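# Move the part from the cabinet rack to the bench

## Task

Lift the part off the rack inside the cabinet and set it down on the bench without moving any of the rack's rods out of place, then release it.

## Robot and tools

Robot: two arms, left_arm and right_arm, each ending in a parallel two-finger gripper. Their bases sit in the scene frame at left_arm (+0.033, +0.302, 0) with quat_wxyz (+0.998, 0, 0, +0.062) and right_arm (+0.037, -0.337, 0) with quat_wxyz (+1.000, 0, 0, +0.021). The names are labels, not image sides; left_arm is the one on the +y side.

Scene frame: origin on the table top midway between the arms, +x out over the table, +z up, all lengths in metres. Orientations are quaternions written w first (qw, qx, qy, qz). In a gripper's own frame the fingers point along +z and close along y. end_effector_position is the spot between the finger pads, roughly 1 cm back from the tips. Reported hand positions may be somewhat wrong, more so at long reach, and motions tend to finish a centimetre or more short, usually low.

A row is always 16 plain numbers, even if one arm is idle: left_arm x, y, z, qw, qx, qy, qz, opening, then right_arm in the same order. x, y, z and the quaternion are an absolute target pose for that gripper in the scene frame, not an offset. Opening runs from -1 (closed) to +1 (open, 0.094 m). To keep an arm still, repeat the exact pose from the last result before it stopped, with its intended opening; to keep an orientation, resend the same quaternion rather than copying a drifted reading.

Tools:
- execute_actions(actions): actions is a list of up to 15 actions; each action is a table of up to 15 rows, one row per 1/30 s control step; a short table repeats its last row to fill 15 steps. An empty list just reports state and images. If any target in an action lies over 0.6 m from that gripper's current position along any of its own axes, that action is rejected for both arms; if the first action fails that test, or anything is malformed, nothing runs.
- move(target, speed, blocking): target is one 16-number row as above (absolute poses). Each gripper goes in a straight line to its pose, both finishing together, over 0.5 to 10 s (cut off at 10 s). speed is m/s, 0.002 to 0.5, default 0.25; rotation is capped at twice that in rad/s. The opening is applied when the move begins. Paths ignore obstacles and the other arm; grippers may lag, wander, or overshoot speed near full stretch. Faster contact hits harder; aiming past a contact pushes harder. blocking=false returns after 0.5 s while the arm keeps going; then use wait or stop before sending more motion.
- wait(seconds): 0 to 10; arms hold their last command, a running move continues, and it returns early when that move ends.
- stop(): brakes a running move; fast arms need room to stop; fingers are not halted.
- zoom_image(camera, region): camera is one of cam_head_left, cam_head_right, cam_high, cam_low, cam_left_wrist, cam_right_wrist; region is [x0, y0, x1, y1] pixels of that 504x504 image, origin top-left, at most 504 by 504.
- read_manual(section): only "licences"; moves nothing.
- finished_scene(scene): ends the current scene, given its number, after the last command has been held; irreversible, and it reports success.

Controller behaviour: each control step clips a commanded pose to within 70 mm and 16 degrees of the measured one, then solves damped IK, favouring position over orientation. Distant targets therefore need several actions; after an action an arm advances only to its last clipped pose. Elbows stop just short of straight. Joint ranges (rad): waist -2.618 to 3.054, shoulder 0 to 3.142, elbow 0 to 3.142, wrist pitch -1.571 to 1.571, wrist yaw -1.571 to 1.571, wrist roll -2.094 to 2.094.

Results: a state line per arm with gripper position and quaternion; Hand target lines showing where the controller is now driving each gripper; Joint positions (last value is finger opening in metres) and joint torques (offset, scaled, noisy); grip_measured on the command scale; for execute_actions, per-step positions with HELD marking steps where an arm was held back; "pose unreachable" when the clearance check altered or blocked a command. A move adds a move: line giving the ending (done, off_target, moving, held, fault), any limits (paced = pose clipped; held = some steps blocked, after which the arm may jump faster than speed) and each gripper's distance from its target. If only one arm is named, the other finished fine. FAULT lines report arm stops; MOTOR HOT appears from 75 °C, 90 °C pauses that arm, and 100 °C drops it.

Gripping: readings can be off by about 1 mm per gripper. To hold, command about 0.03 below grip_measured (less for a lighter hold). Pads press up to roughly 50 to 62 N, less on very thin parts, with a harder spike at first contact.

Avoid: knocking the rack's rods or anything off the table, dropping or slipping the part (brief external tugs may occur), slamming into things, hard pushes, and the two arms striking or pressing on each other. Open the gripper fully at the end so the part rests on the bench.

Each tool is called as name(argument=value, ...) on one line, values as JSON.

## Session

execute_actions(actions=[])

Scene clock: 0.00 s.
left_arm: end_effector_position=(+0.1618, +0.4687, +0.2521) grip_measured=+1.000 end_effector_quat_wxyz=(+0.135, +0.257, +0.947, +0.136) | right_arm: end_effector_position=(+0.3281, +0.0454, +0.2382) grip_measured=+1.000 end_effector_quat_wxyz=(+0.213, -0.204, +0.722, +0.626)
Joint positions: left_arm=[ 0.956  1.138  1.418 -1.519  0.2    1.575  0.094] | right_arm=[ 0.584  1.69   1.015  0.475 -0.881  0.813  0.094]
Joint velocities: left_arm=[-0.012 -0.002  0.002 -0.051  0.007  0.007  0.   ] | right_arm=[-0.022 -0.012  0.017 -0.007  0.022  0.022  0.   ]
Joint torques (N m, as the arm reports them, + toward a larger angle): no reading
Hand target (left_arm): +0.164, +0.468, +0.258; +0.145, +0.257, +0.945, +0.144
Hand target (right_arm): +0.328, +0.045, +0.241; +0.214, -0.206, +0.721, +0.626

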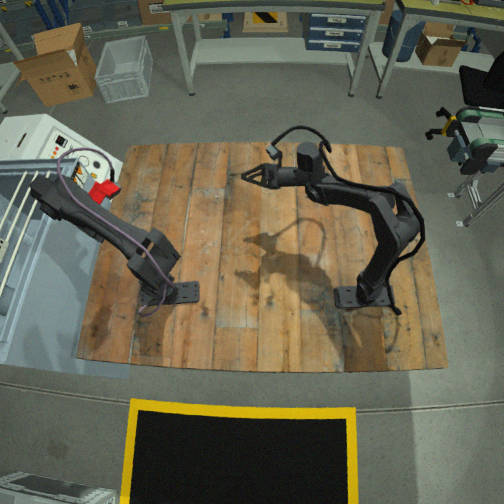

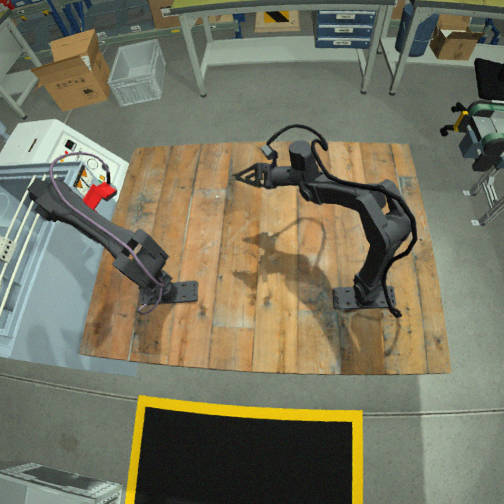

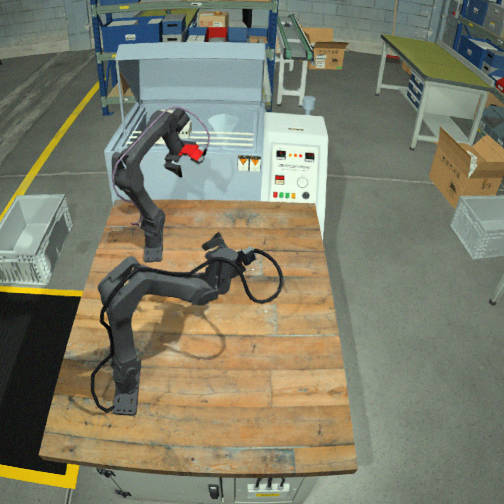

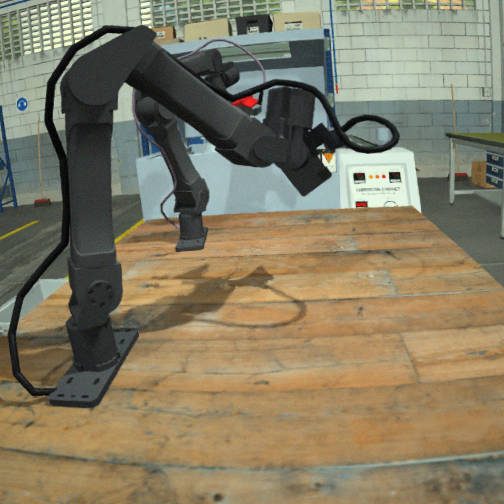

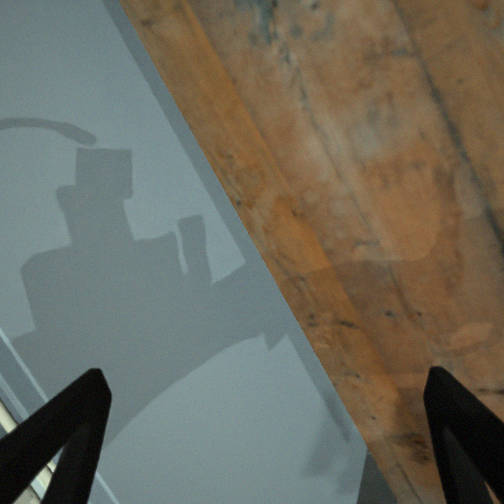

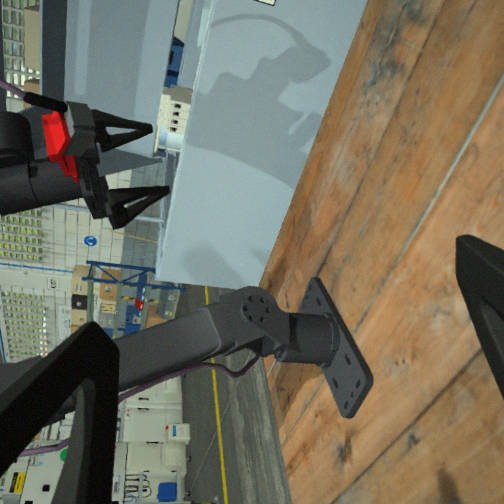

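zoom_image(camera="cam_high", region=[100, 40, 340, 220])

zoom_image(camera="cam_head_right", region=[0, 140, 140, 360])

Region (100, 40, 340, 220) of cam_high's 504x504 image, scaled by 2.100, with more detail than that image has; it fills the top 378 rows of this view, and the rest is white.

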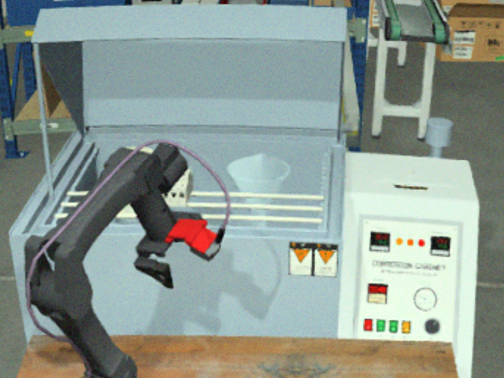

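Region (0, 140, 140, 360) of cam_head_right's 504x504 image, scaled by 2.291, with more detail than that image has; it fills the left 321 columns of this view, and the rest is white.

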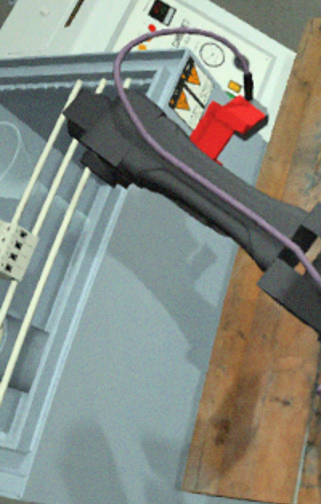

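move(target=[0.1,0.5,0.40,-0.183,0.683,-0.683,-0.183,1, 0.3281,0.0454,0.2382,0.213,-0.204,0.722,0.626,1], speed=0.3)

Scene clock: 19.23 s.
left_arm: end_effector_position=(+0.1025, +0.5055, +0.3860) grip_measured=+1.000 end_effector_quat_wxyz=(+0.308, -0.637, +0.674, +0.215) | right_arm: end_effector_position=(+0.3281, +0.0455, +0.2384) grip_measured=+1.000 end_effector_quat_wxyz=(+0.214, -0.204, +0.722, +0.626)
Joint positions: left_arm=[ 0.946  1.12   1.858 -1.562 -0.205 -0.364  0.094] | right_arm=[ 0.584  1.69   1.015  0.477 -0.881  0.813  0.094]
Joint velocities: left_arm=[-0.002 -0.007 -0.007 -0.095 -0.066 -0.022  0.   ] | right_arm=[ 0.007 -0.017  0.002  0.022 -0.007  0.022  0.   ]
Joint torques (N m, as the arm reports them, + toward a larger angle): left_arm=[-0.86 -1.05  8.04  1.57 -0.18 -0.06] | right_arm=[-0.04 -8.59  6.72  1.87 -0.14  0.  ]
Hand target (left_arm): +0.101, +0.502, +0.399; -0.327, +0.634, -0.665, -0.223
Hand target (right_arm): +0.328, +0.045, +0.238; +0.213, -0.204, +0.722, +0.626
Off the commanded pose (left_arm): 0.015 m, 16 deg.
Off the commanded pose (right_arm): 0.000 m, 0 deg.
joint sent to its limit (left arm) — the command would take joint 4 (wrist pitch) past its lower limit, so that joint was sent only as far as its limit.
move: off_target (left_arm); limits=paced

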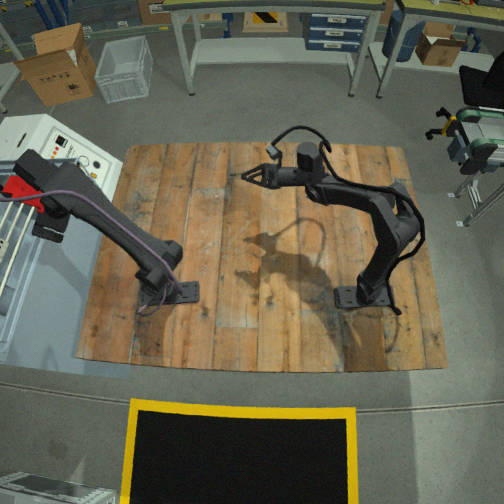

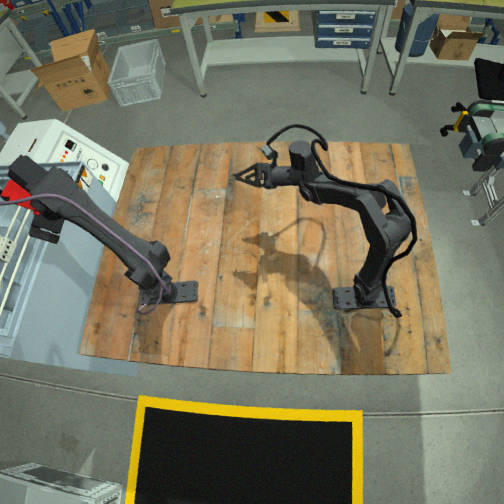

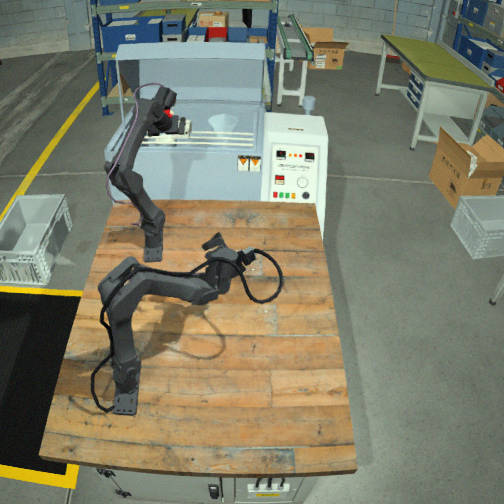

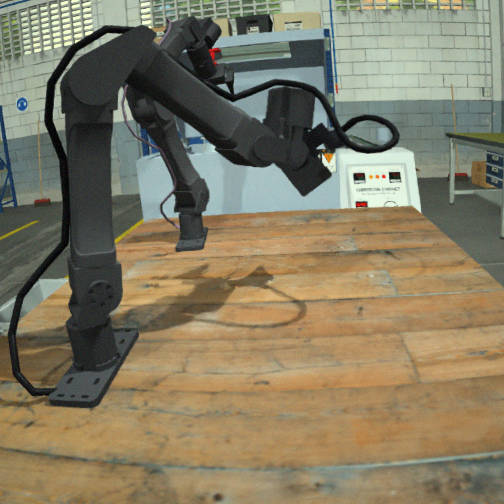

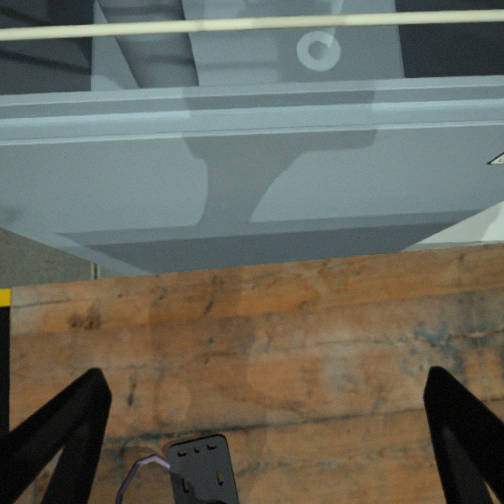

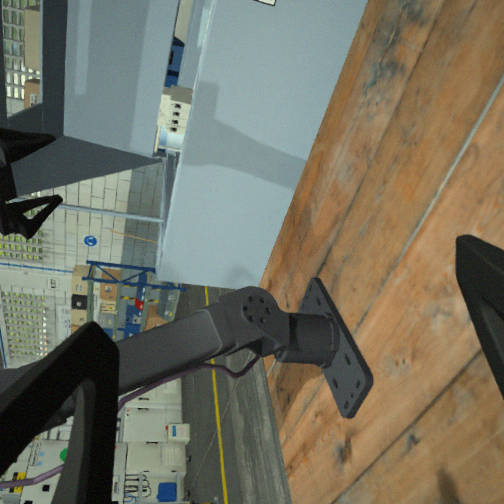

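move(target=[0.08,0.66,0.40,-0.271,0.653,-0.653,-0.271,1, 0.3281,0.0454,0.2382,0.213,-0.204,0.722,0.626,1], speed=0.2)

Scene clock: 24.23 s.
left_arm: end_effector_position=(+0.0854, +0.6577, +0.3823) grip_measured=+1.000 end_effector_quat_wxyz=(+0.250, -0.658, +0.664, +0.252) | right_arm: end_effector_position=(+0.3281, +0.0455, +0.2384) grip_measured=+1.000 end_effector_quat_wxyz=(+0.214, -0.204, +0.722, +0.626)
Joint positions: left_arm=[ 1.228  1.598  2.188 -1.446 -0.145 -0.156  0.094] | right_arm=[ 0.584  1.69   1.015  0.477 -0.881  0.813  0.094]
Joint velocities: left_arm=[ 0.002  0.002 -0.002 -0.007 -0.037  0.037  0.   ] | right_arm=[ 0.042 -0.007 -0.017  0.007  0.037  0.007  0.   ]
Joint torques (N m, as the arm reports them, + toward a larger angle): left_arm=[ 0.66 -5.    8.98  1.76 -0.06  0.04] | right_arm=[-0.05 -8.58  6.72  1.86 -0.14 -0.01]
Hand target (left_arm): +0.082, +0.660, +0.400; -0.272, +0.653, -0.653, -0.271
Hand target (right_arm): +0.328, +0.045, +0.238; +0.213, -0.204, +0.722, +0.626
Off the commanded pose (left_arm): 0.019 m, 3 deg.
Off the commanded pose (right_arm): 0.000 m, 0 deg.
move: off_target (left_arm)

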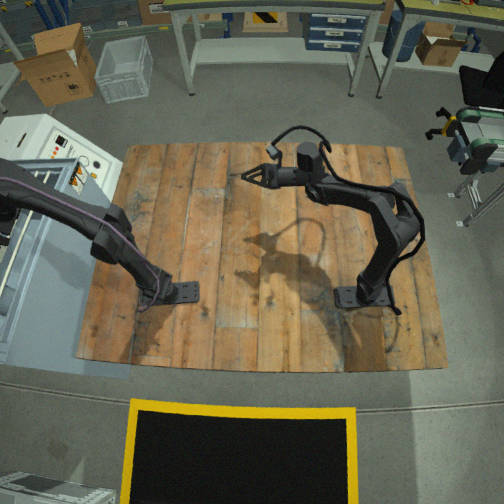

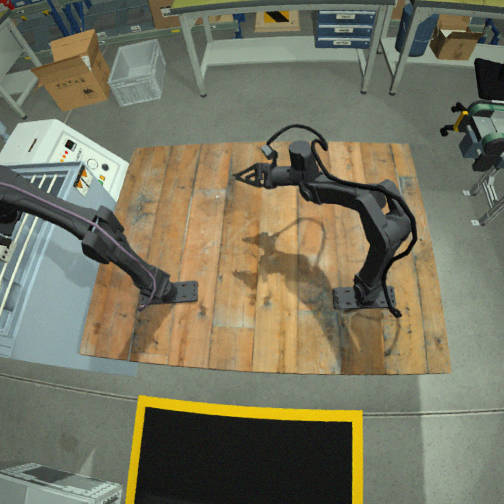

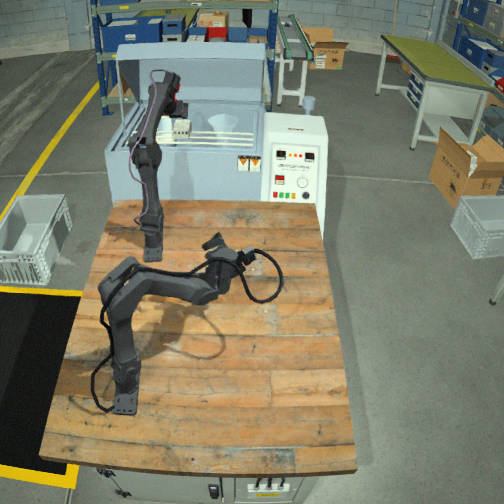

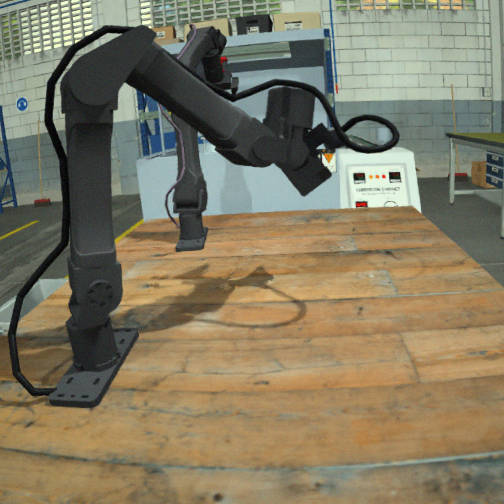

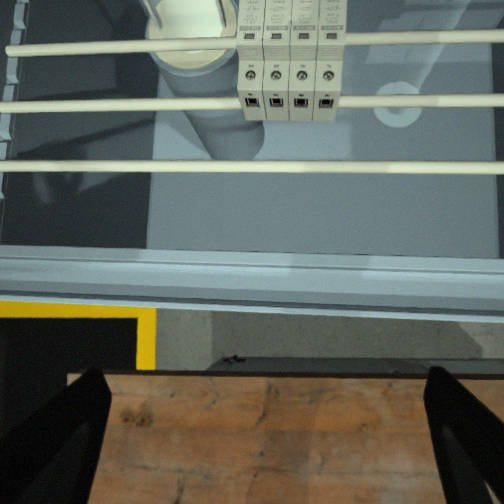

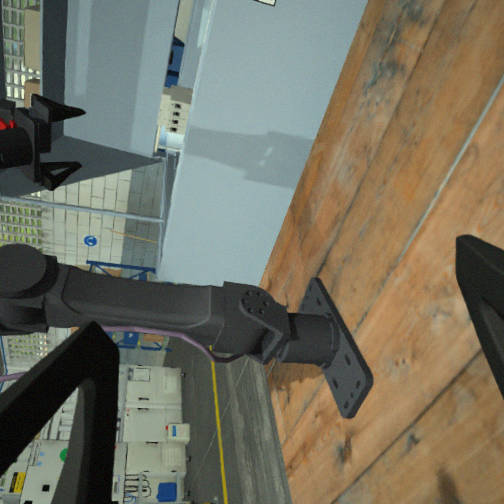

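move(target=[0.115,0.78,0.35,-0.271,0.653,-0.653,-0.271,1, 0.3281,0.0454,0.2382,0.213,-0.204,0.722,0.626,1], speed=0.15)

Scene clock: 46.93 s.
left_arm: end_effector_position=(+0.1122, +0.7742, +0.3268) grip_measured=+1.000 end_effector_quat_wxyz=(+0.241, -0.660, +0.666, +0.250) | right_arm: end_effector_position=(+0.3281, +0.0455, +0.2385) grip_measured=+1.000 end_effector_quat_wxyz=(+0.214, -0.204, +0.722, +0.626)
Joint positions: left_arm=[ 1.222  1.959  2.371 -1.287 -0.156 -0.16   0.094] | right_arm=[ 0.584  1.69   1.015  0.477 -0.881  0.813  0.094]
Joint velocities: left_arm=[ 0.007  0.007 -0.027  0.022  0.022  0.007  0.   ] | right_arm=[-0.017  0.002 -0.002 -0.037 -0.022  0.022  0.   ]
Joint torques (N m, as the arm reports them, + toward a larger angle): left_arm=[-0.71 -8.66  9.88  1.81 -0.14 -0.07] | right_arm=[-0.05 -8.58  6.72  1.87 -0.14 -0.01]
Hand target (left_arm): +0.116, +0.778, +0.350; -0.271, +0.653, -0.653, -0.271
Hand target (right_arm): +0.328, +0.045, +0.238; +0.213, -0.204, +0.722, +0.626
Off the commanded pose (left_arm): 0.024 m, 5 deg.
Off the commanded pose (right_arm): 0.000 m, 0 deg.
move: off_target (left_arm)

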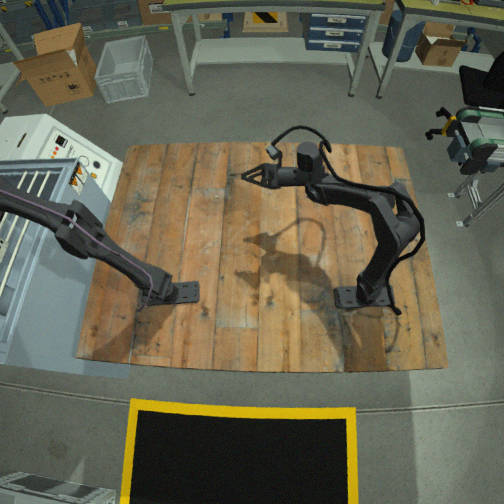

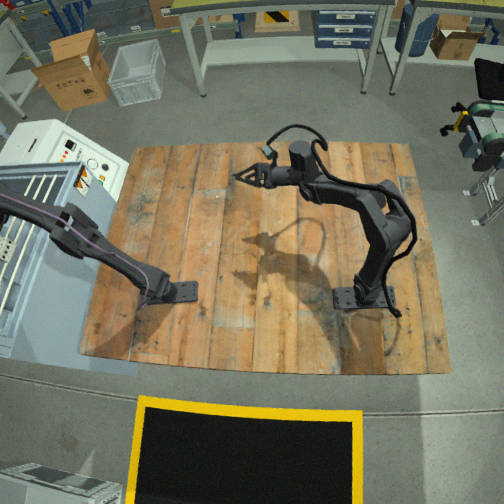

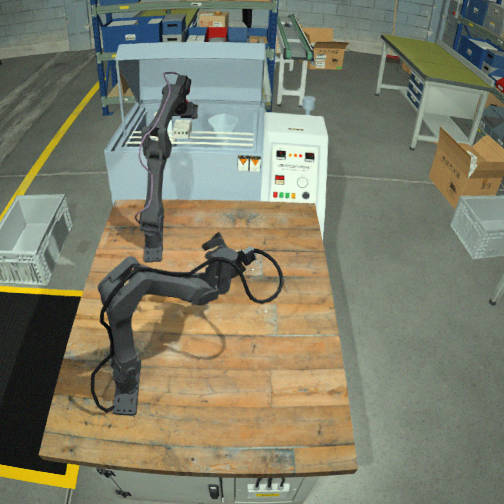

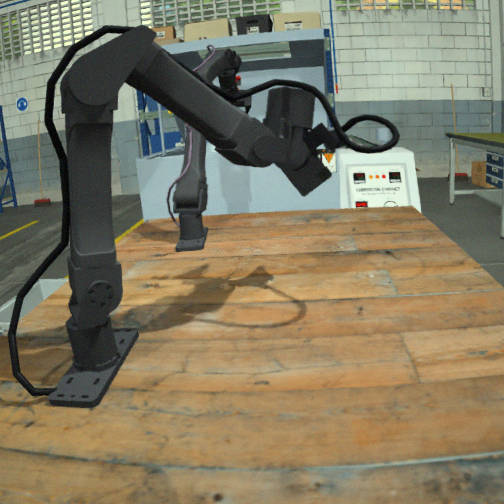

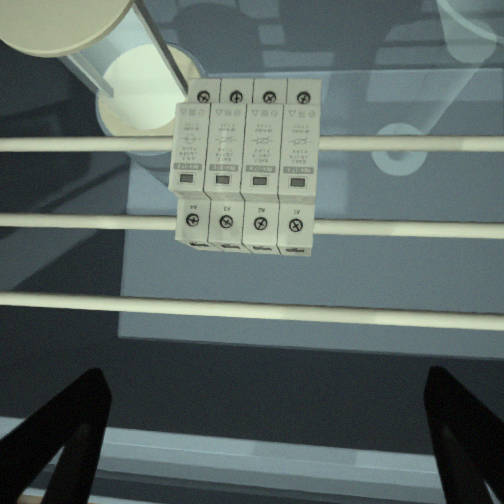

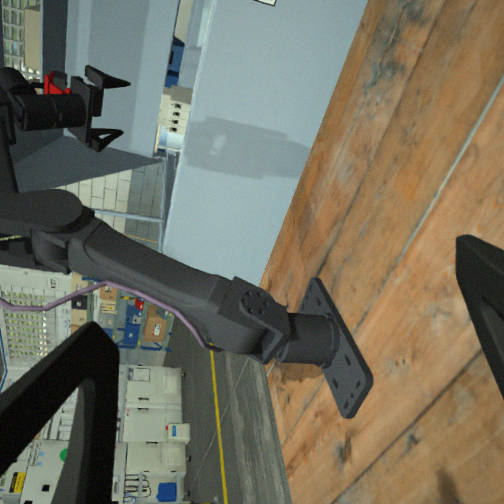

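move(target=[0.097,0.846,0.31,-0.271,0.653,-0.653,-0.271,1, 0.3281,0.0454,0.2382,0.213,-0.204,0.722,0.626,1], speed=0.1)

Scene clock: 63.40 s.
left_arm: end_effector_position=(+0.1006, +0.8395, +0.2894) grip_measured=+1.000 end_effector_quat_wxyz=(+0.247, -0.659, +0.664, +0.253) | right_arm: end_effector_position=(+0.3281, +0.0455, +0.2385) grip_measured=+1.000 end_effector_quat_wxyz=(+0.214, -0.204, +0.722, +0.626)
Joint positions: left_arm=[ 1.284  2.175  2.526 -1.207 -0.113 -0.115  0.094] | right_arm=[ 0.584  1.69   1.015  0.477 -0.881  0.813  0.094]
Joint velocities: left_arm=[ 0.002 -0.002  0.027  0.022 -0.022 -0.022  0.   ] | right_arm=[ 0.007 -0.002  0.012 -0.051  0.022 -0.066  0.   ]
Joint torques (N m, as the arm reports them, + toward a larger angle): left_arm=[ 0.53 -9.9  10.14  1.79 -0.02  0.04] | right_arm=[-0.06 -8.58  6.72  1.86 -0.14 -0.01]
Hand target (left_arm): +0.098, +0.845, +0.310; -0.271, +0.653, -0.653, -0.272
Hand target (right_arm): +0.328, +0.045, +0.238; +0.213, -0.204, +0.722, +0.626
Off the commanded pose (left_arm): 0.022 m, 4 deg.
Off the commanded pose (right_arm): 0.000 m, 0 deg.
move: off_target (left_arm)

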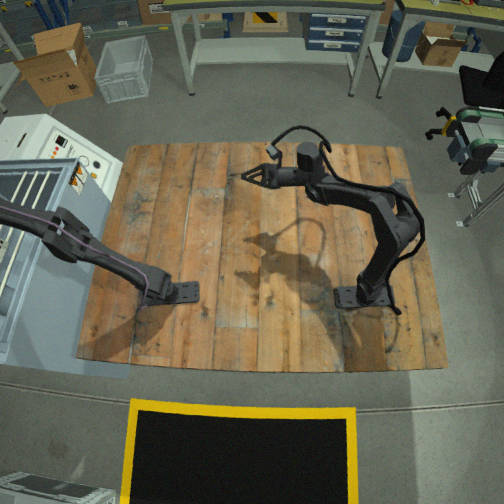

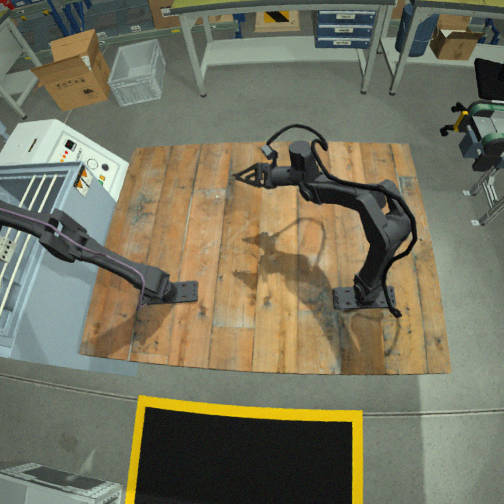

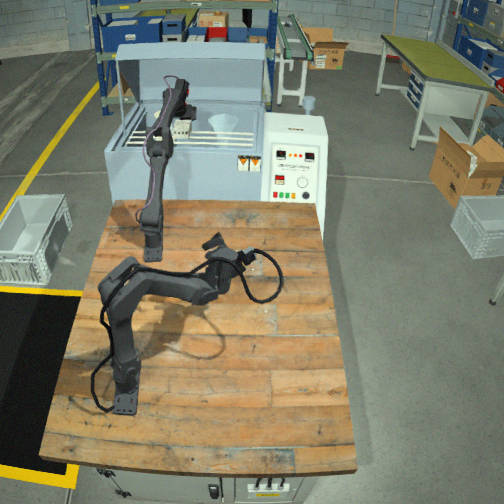

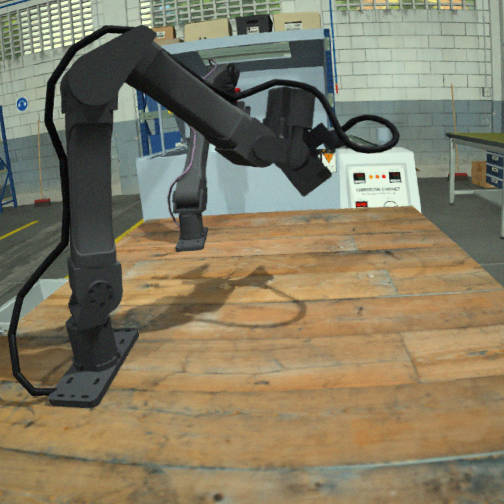

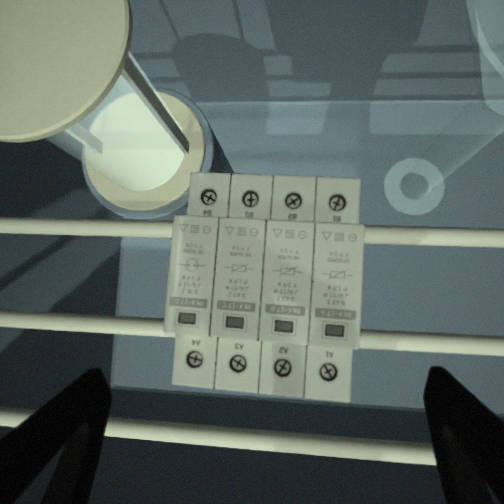

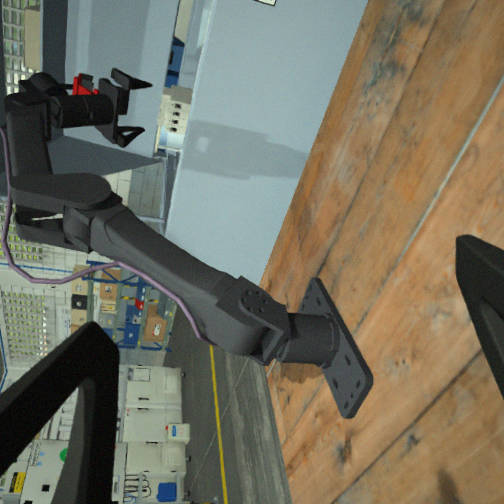

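move(target=[0.095,0.864,0.268,-0.271,0.653,-0.653,-0.271,1, 0.3281,0.0454,0.2382,0.213,-0.204,0.722,0.626,1], speed=0.06)

Scene clock: 74.60 s.
left_arm: end_effector_position=(+0.0992, +0.8621, +0.2429) grip_measured=+1.000 end_effector_quat_wxyz=(+0.246, -0.660, +0.664, +0.252) | right_arm: end_effector_position=(+0.3281, +0.0455, +0.2385) grip_measured=+1.000 end_effector_quat_wxyz=(+0.214, -0.204, +0.722, +0.626)
Joint positions: left_arm=[ 1.295  2.165  2.302 -0.996 -0.105 -0.107  0.094] | right_arm=[ 0.584  1.69   1.015  0.477 -0.881  0.813  0.094]
Joint velocities: left_arm=[-0.017  0.002 -0.002  0.022  0.007 -0.022  0.   ] | right_arm=[ 0.002 -0.007  0.002 -0.051  0.037 -0.037  0.   ]
Joint torques (N m, as the arm reports them, + toward a larger angle): left_arm=[  0.65 -13.03   6.33   1.93   0.01   0.03] | right_arm=[-0.05 -8.59  6.71  1.86 -0.14  0.  ]
Hand target (left_arm): +0.095, +0.863, +0.268; -0.270, +0.653, -0.653, -0.271
Hand target (right_arm): +0.328, +0.045, +0.238; +0.213, -0.204, +0.722, +0.626
Off the commanded pose (left_arm): 0.026 m, 4 deg.
Off the commanded pose (right_arm): 0.000 m, 0 deg.
move: off_target (left_arm)

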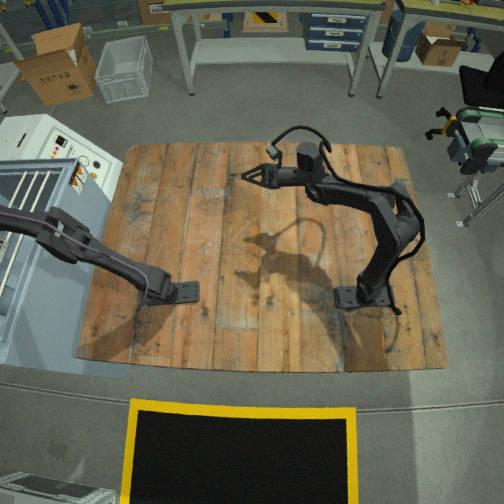

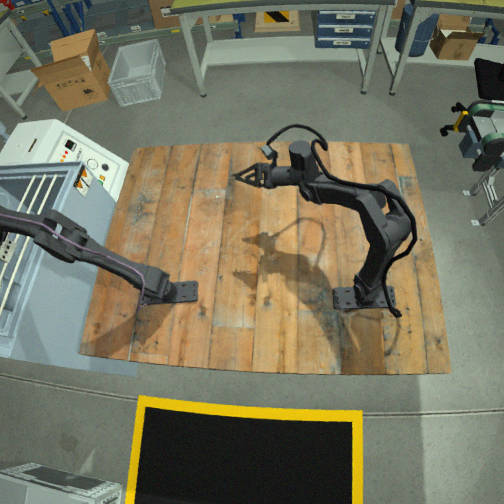

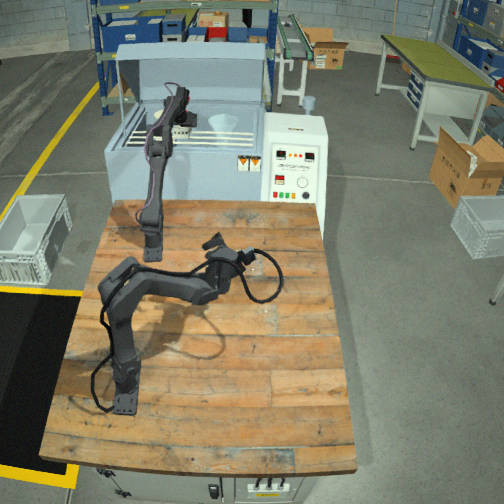

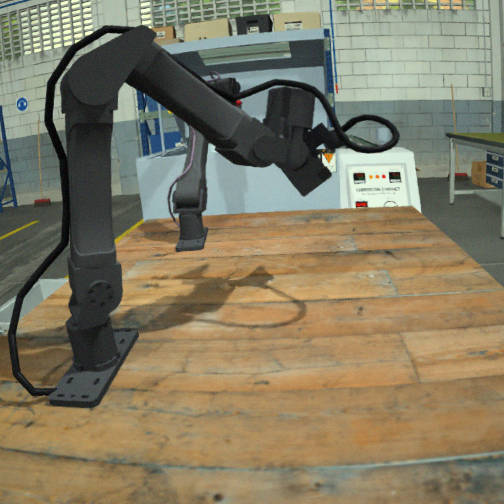

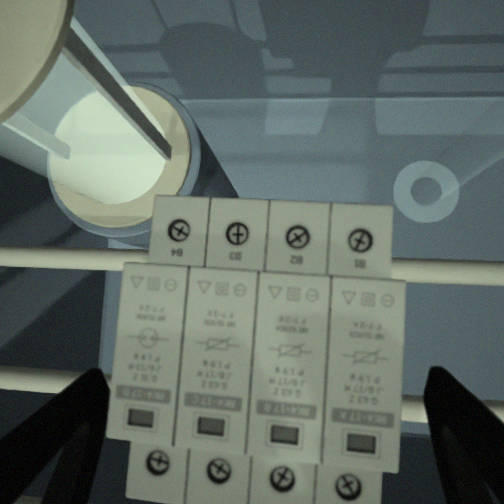

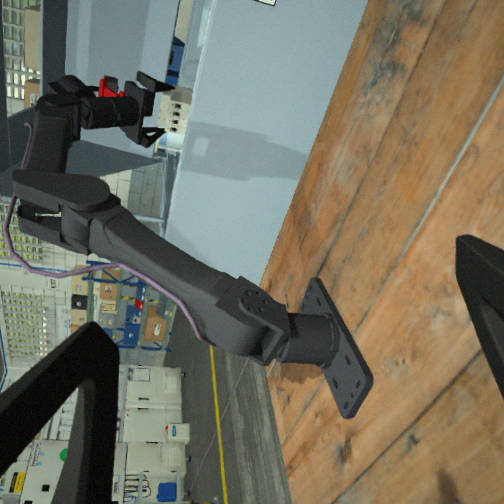

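move(target=[0.092,0.864,0.256,-0.280,0.630,-0.676,-0.2615,1, 0.3281,0.0454,0.2382,0.213,-0.204,0.722,0.626,1], speed=0.04)

zoom_image(camera="cam_right_wrist", region=[80, 40, 240, 200])

Scene clock: 89.10 s.
left_arm: end_effector_position=(+0.0960, +0.8622, +0.2324) grip_measured=+1.000 end_effector_quat_wxyz=(+0.255, -0.637, +0.686, +0.242) | right_arm: end_effector_position=(+0.3281, +0.0455, +0.2386) grip_measured=+1.000 end_effector_quat_wxyz=(+0.214, -0.204, +0.722, +0.626)
Joint positions: left_arm=[ 1.321  2.133  2.204 -0.925 -0.041 -0.038  0.094] | right_arm=[ 0.584  1.69   1.015  0.477 -0.881  0.813  0.094]
Joint velocities: left_arm=[-0.012 -0.002 -0.027 -0.007  0.007  0.037  0.   ] | right_arm=[-0.017 -0.027 -0.012  0.037  0.066 -0.007  0.   ]
Joint torques (N m, as the arm reports them, + toward a larger angle): left_arm=[  0.72 -12.88   6.33   1.93   0.03   0.04] | right_arm=[-0.05 -8.59  6.73  1.86 -0.14 -0.01]
Hand target (left_arm): +0.092, +0.863, +0.256; -0.279, +0.630, -0.676, -0.262
Hand target (right_arm): +0.328, +0.045, +0.238; +0.213, -0.204, +0.722, +0.626
Off the commanded pose (left_arm): 0.024 m, 4 deg.
Off the commanded pose (right_arm): 0.000 m, 0 deg.
move: off_target (left_arm)

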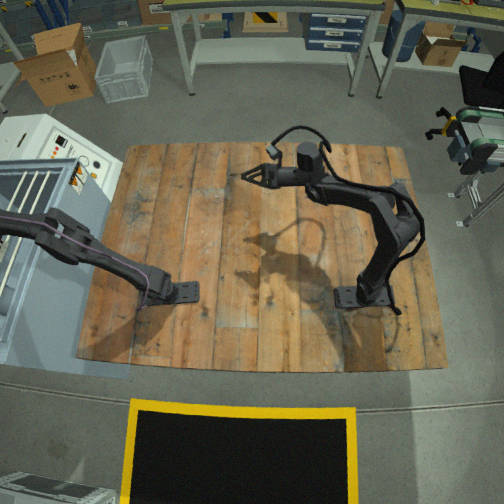

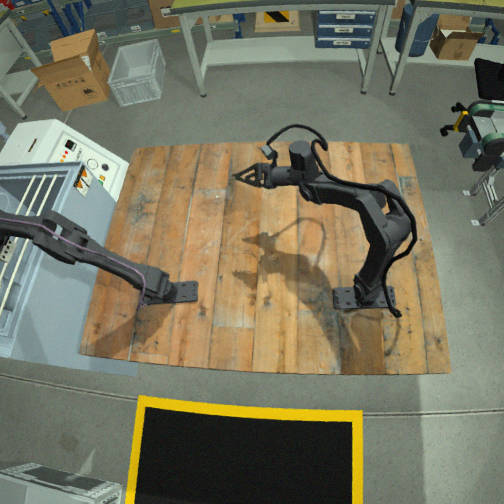

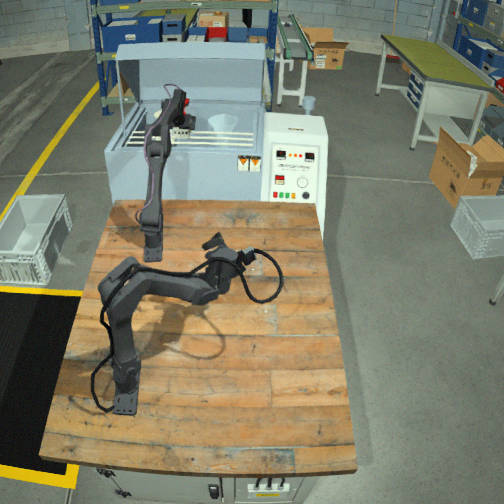

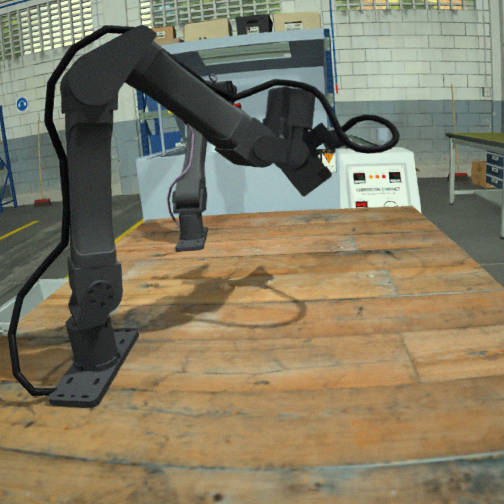

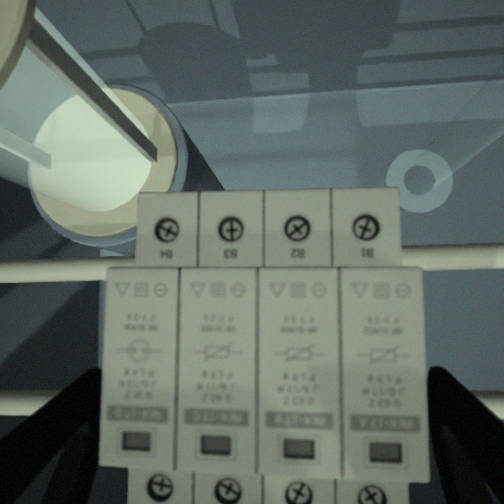

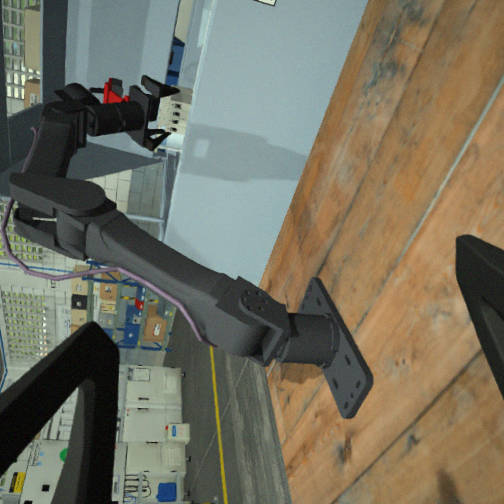

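Region (80, 40, 240, 200) of cam_right_wrist's 504x504 image, scaled by 3.150, with more detail than that image has.

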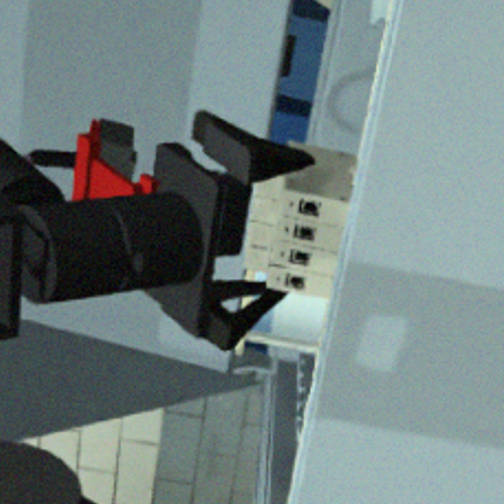

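execute_actions(actions=[[[0.092,0.864,0.256,-0.280,0.630,-0.676,-0.2615,0.9, 0.3281,0.0454,0.2382,0.213,-0.204,0.722,0.626,1],[0.092,0.864,0.256,-0.280,0.630,-0.676,-0.2615,0.85, 0.3281,0.0454,0.2382,0.213,-0.204,0.722,0.626,1],[0.092,0.864,0.256,-0.280,0.630,-0.676,-0.2615,0.8, 0.3281,0.0454,0.2382,0.213,-0.204,0.722,0.626,1],[0.092,0.864,0.256,-0.280,0.630,-0.676,-0.2615,0.75, 0.3281,0.0454,0.2382,0.213,-0.204,0.722,0.626,1],[0.092,0.864,0.256,-0.280,0.630,-0.676,-0.2615,0.7, 0.3281,0.0454,0.2382,0.213,-0.204,0.722,0.626,1],[0.092,0.864,0.256,-0.280,0.630,-0.676,-0.2615,0.67, 0.3281,0.0454,0.2382,0.213,-0.204,0.722,0.626,1],[0.092,0.864,0.256,-0.280,0.630,-0.676,-0.2615,0.64, 0.3281,0.0454,0.2382,0.213,-0.204,0.722,0.626,1],[0.092,0.864,0.256,-0.280,0.630,-0.676,-0.2615,0.62, 0.3281,0.0454,0.2382,0.213,-0.204,0.722,0.626,1],[0.092,0.864,0.256,-0.280,0.630,-0.676,-0.2615,0.60, 0.3281,0.0454,0.2382,0.213,-0.204,0.722,0.626,1],[0.092,0.864,0.256,-0.280,0.630,-0.676,-0.2615,0.58, 0.3281,0.0454,0.2382,0.213,-0.204,0.722,0.626,1],[0.092,0.864,0.256,-0.280,0.630,-0.676,-0.2615,0.565, 0.3281,0.0454,0.2382,0.213,-0.204,0.722,0.626,1],[0.092,0.864,0.256,-0.280,0.630,-0.676,-0.2615,0.55, 0.3281,0.0454,0.2382,0.213,-0.204,0.722,0.626,1],[0.092,0.864,0.256,-0.280,0.630,-0.676,-0.2615,0.535, 0.3281,0.0454,0.2382,0.213,-0.204,0.722,0.626,1],[0.092,0.864,0.256,-0.280,0.630,-0.676,-0.2615,0.52, 0.3281,0.0454,0.2382,0.213,-0.204,0.722,0.626,1],[0.092,0.864,0.256,-0.280,0.630,-0.676,-0.2615,0.505, 0.3281,0.0454,0.2382,0.213,-0.204,0.722,0.626,1]],[[0.092,0.864,0.256,-0.280,0.630,-0.676,-0.2615,0.49, 0.3281,0.0454,0.2382,0.213,-0.204,0.722,0.626,1],[0.092,0.864,0.256,-0.280,0.630,-0.676,-0.2615,0.475, 0.3281,0.0454,0.2382,0.213,-0.204,0.722,0.626,1],[0.092,0.864,0.256,-0.280,0.630,-0.676,-0.2615,0.46, 0.3281,0.0454,0.2382,0.213,-0.204,0.722,0.626,1]]])

Scene clock: 98.10 s.
left_arm: end_effector_position=(+0.0975, +0.8623, +0.2323) grip_measured=+0.525 end_effector_quat_wxyz=(+0.258, -0.636, +0.687, +0.240) | right_arm: end_effector_position=(+0.3281, +0.0455, +0.2386) grip_measured=+1.000 end_effector_quat_wxyz=(+0.214, -0.204, +0.722, +0.626)
Joint positions: left_arm=[ 1.321  2.133  2.204 -0.923 -0.033 -0.036  0.072] | right_arm=[ 0.584  1.69   1.015  0.477 -0.881  0.813  0.094]
Joint velocities: left_arm=[-0.012 -0.002 -0.012 -0.022  0.007 -0.066 -0.001] | right_arm=[ 0.007  0.007 -0.012  0.022 -0.022 -0.037  0.   ]
Joint torques (N m, as the arm reports them, + toward a larger angle): left_arm=[  0.66 -12.83   6.47   1.93  -0.02   0.03] | right_arm=[-0.05 -8.59  6.72  1.86 -0.14  0.  ]
Hand target (left_arm): +0.092, +0.864, +0.256; -0.279, +0.630, -0.676, -0.261
Hand target (right_arm): +0.328, +0.045, +0.238; +0.213, -0.204, +0.722, +0.626
Off the commanded pose (left_arm): 0.024 m, 4 deg.
Off the commanded pose (right_arm): 0.000 m, 0 deg.
Step readings (end_effector_position; steps 1 to 15: 1st action; 16 to 30: 2nd action):
0: left_arm (+0.0964, +0.8624, +0.2323) | right_arm (+0.3281, +0.0455, +0.2386)
1: left_arm (+0.0964, +0.8624, +0.2323) | right_arm (+0.3281, +0.0455, +0.2386)
2: left_arm (+0.0964, +0.8624, +0.2323) | right_arm (+0.3281, +0.0455, +0.2386)
4: left_arm (+0.0964, +0.8624, +0.2323) | right_arm (+0.3281, +0.0455, +0.2386)
8: left_arm (+0.0964, +0.8624, +0.2323) | right_arm (+0.3281, +0.0455, +0.2386)
15: left_arm (+0.0975, +0.8623, +0.2323) | right_arm (+0.3281, +0.0455, +0.2386)
16: left_arm (+0.0975, +0.8623, +0.2323) | right_arm (+0.3281, +0.0455, +0.2386)
17: left_arm (+0.0975, +0.8623, +0.2323) | right_arm (+0.3281, +0.0455, +0.2386)
19: left_arm (+0.0975, +0.8623, +0.2323) | right_arm (+0.3281, +0.0455, +0.2386)
23: left_arm (+0.0975, +0.8623, +0.2323) | right_arm (+0.3281, +0.0455, +0.2386)
30: end_effector_position above

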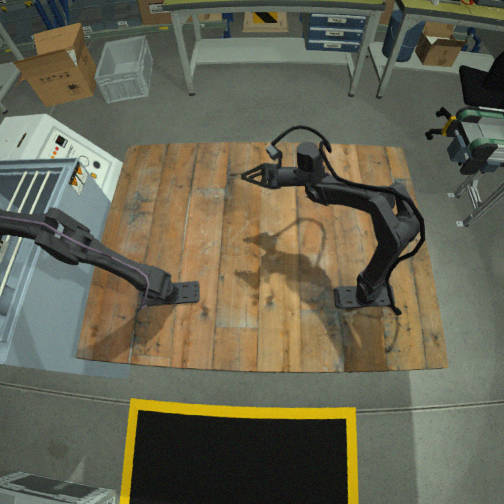

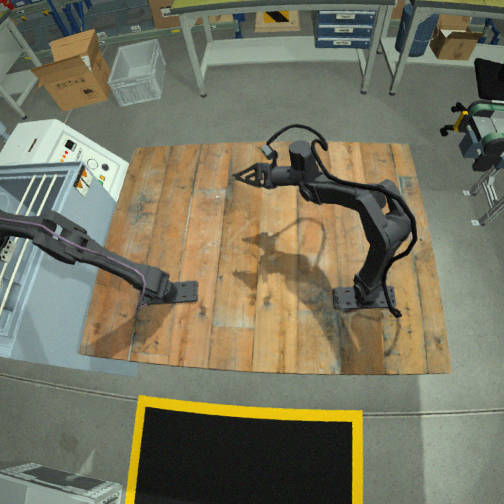

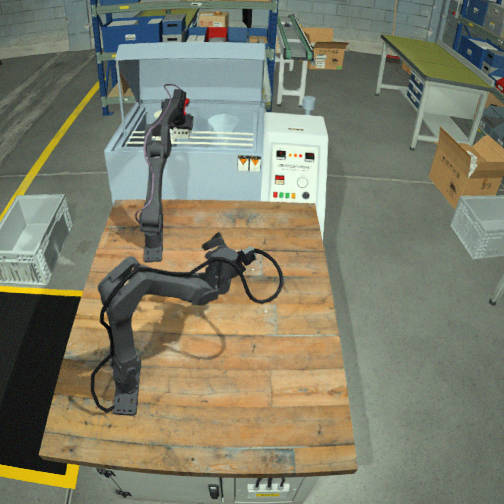

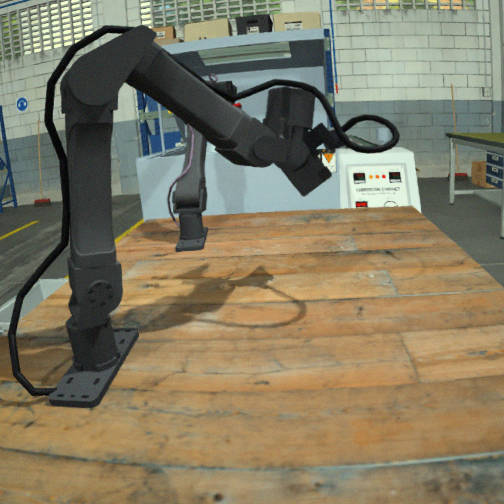

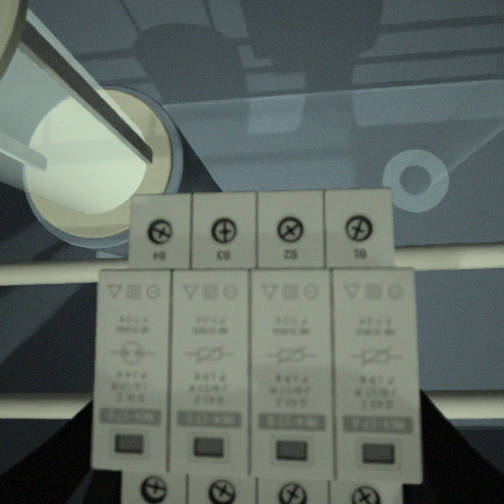

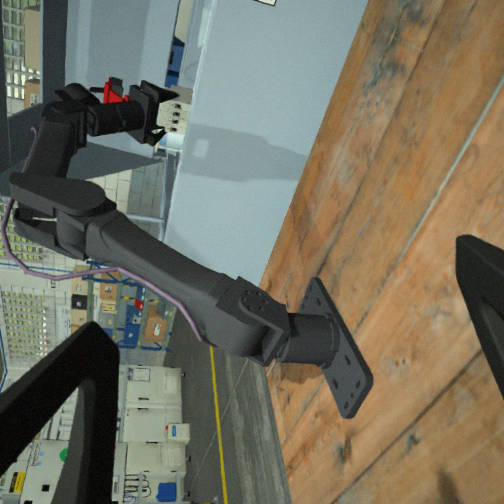

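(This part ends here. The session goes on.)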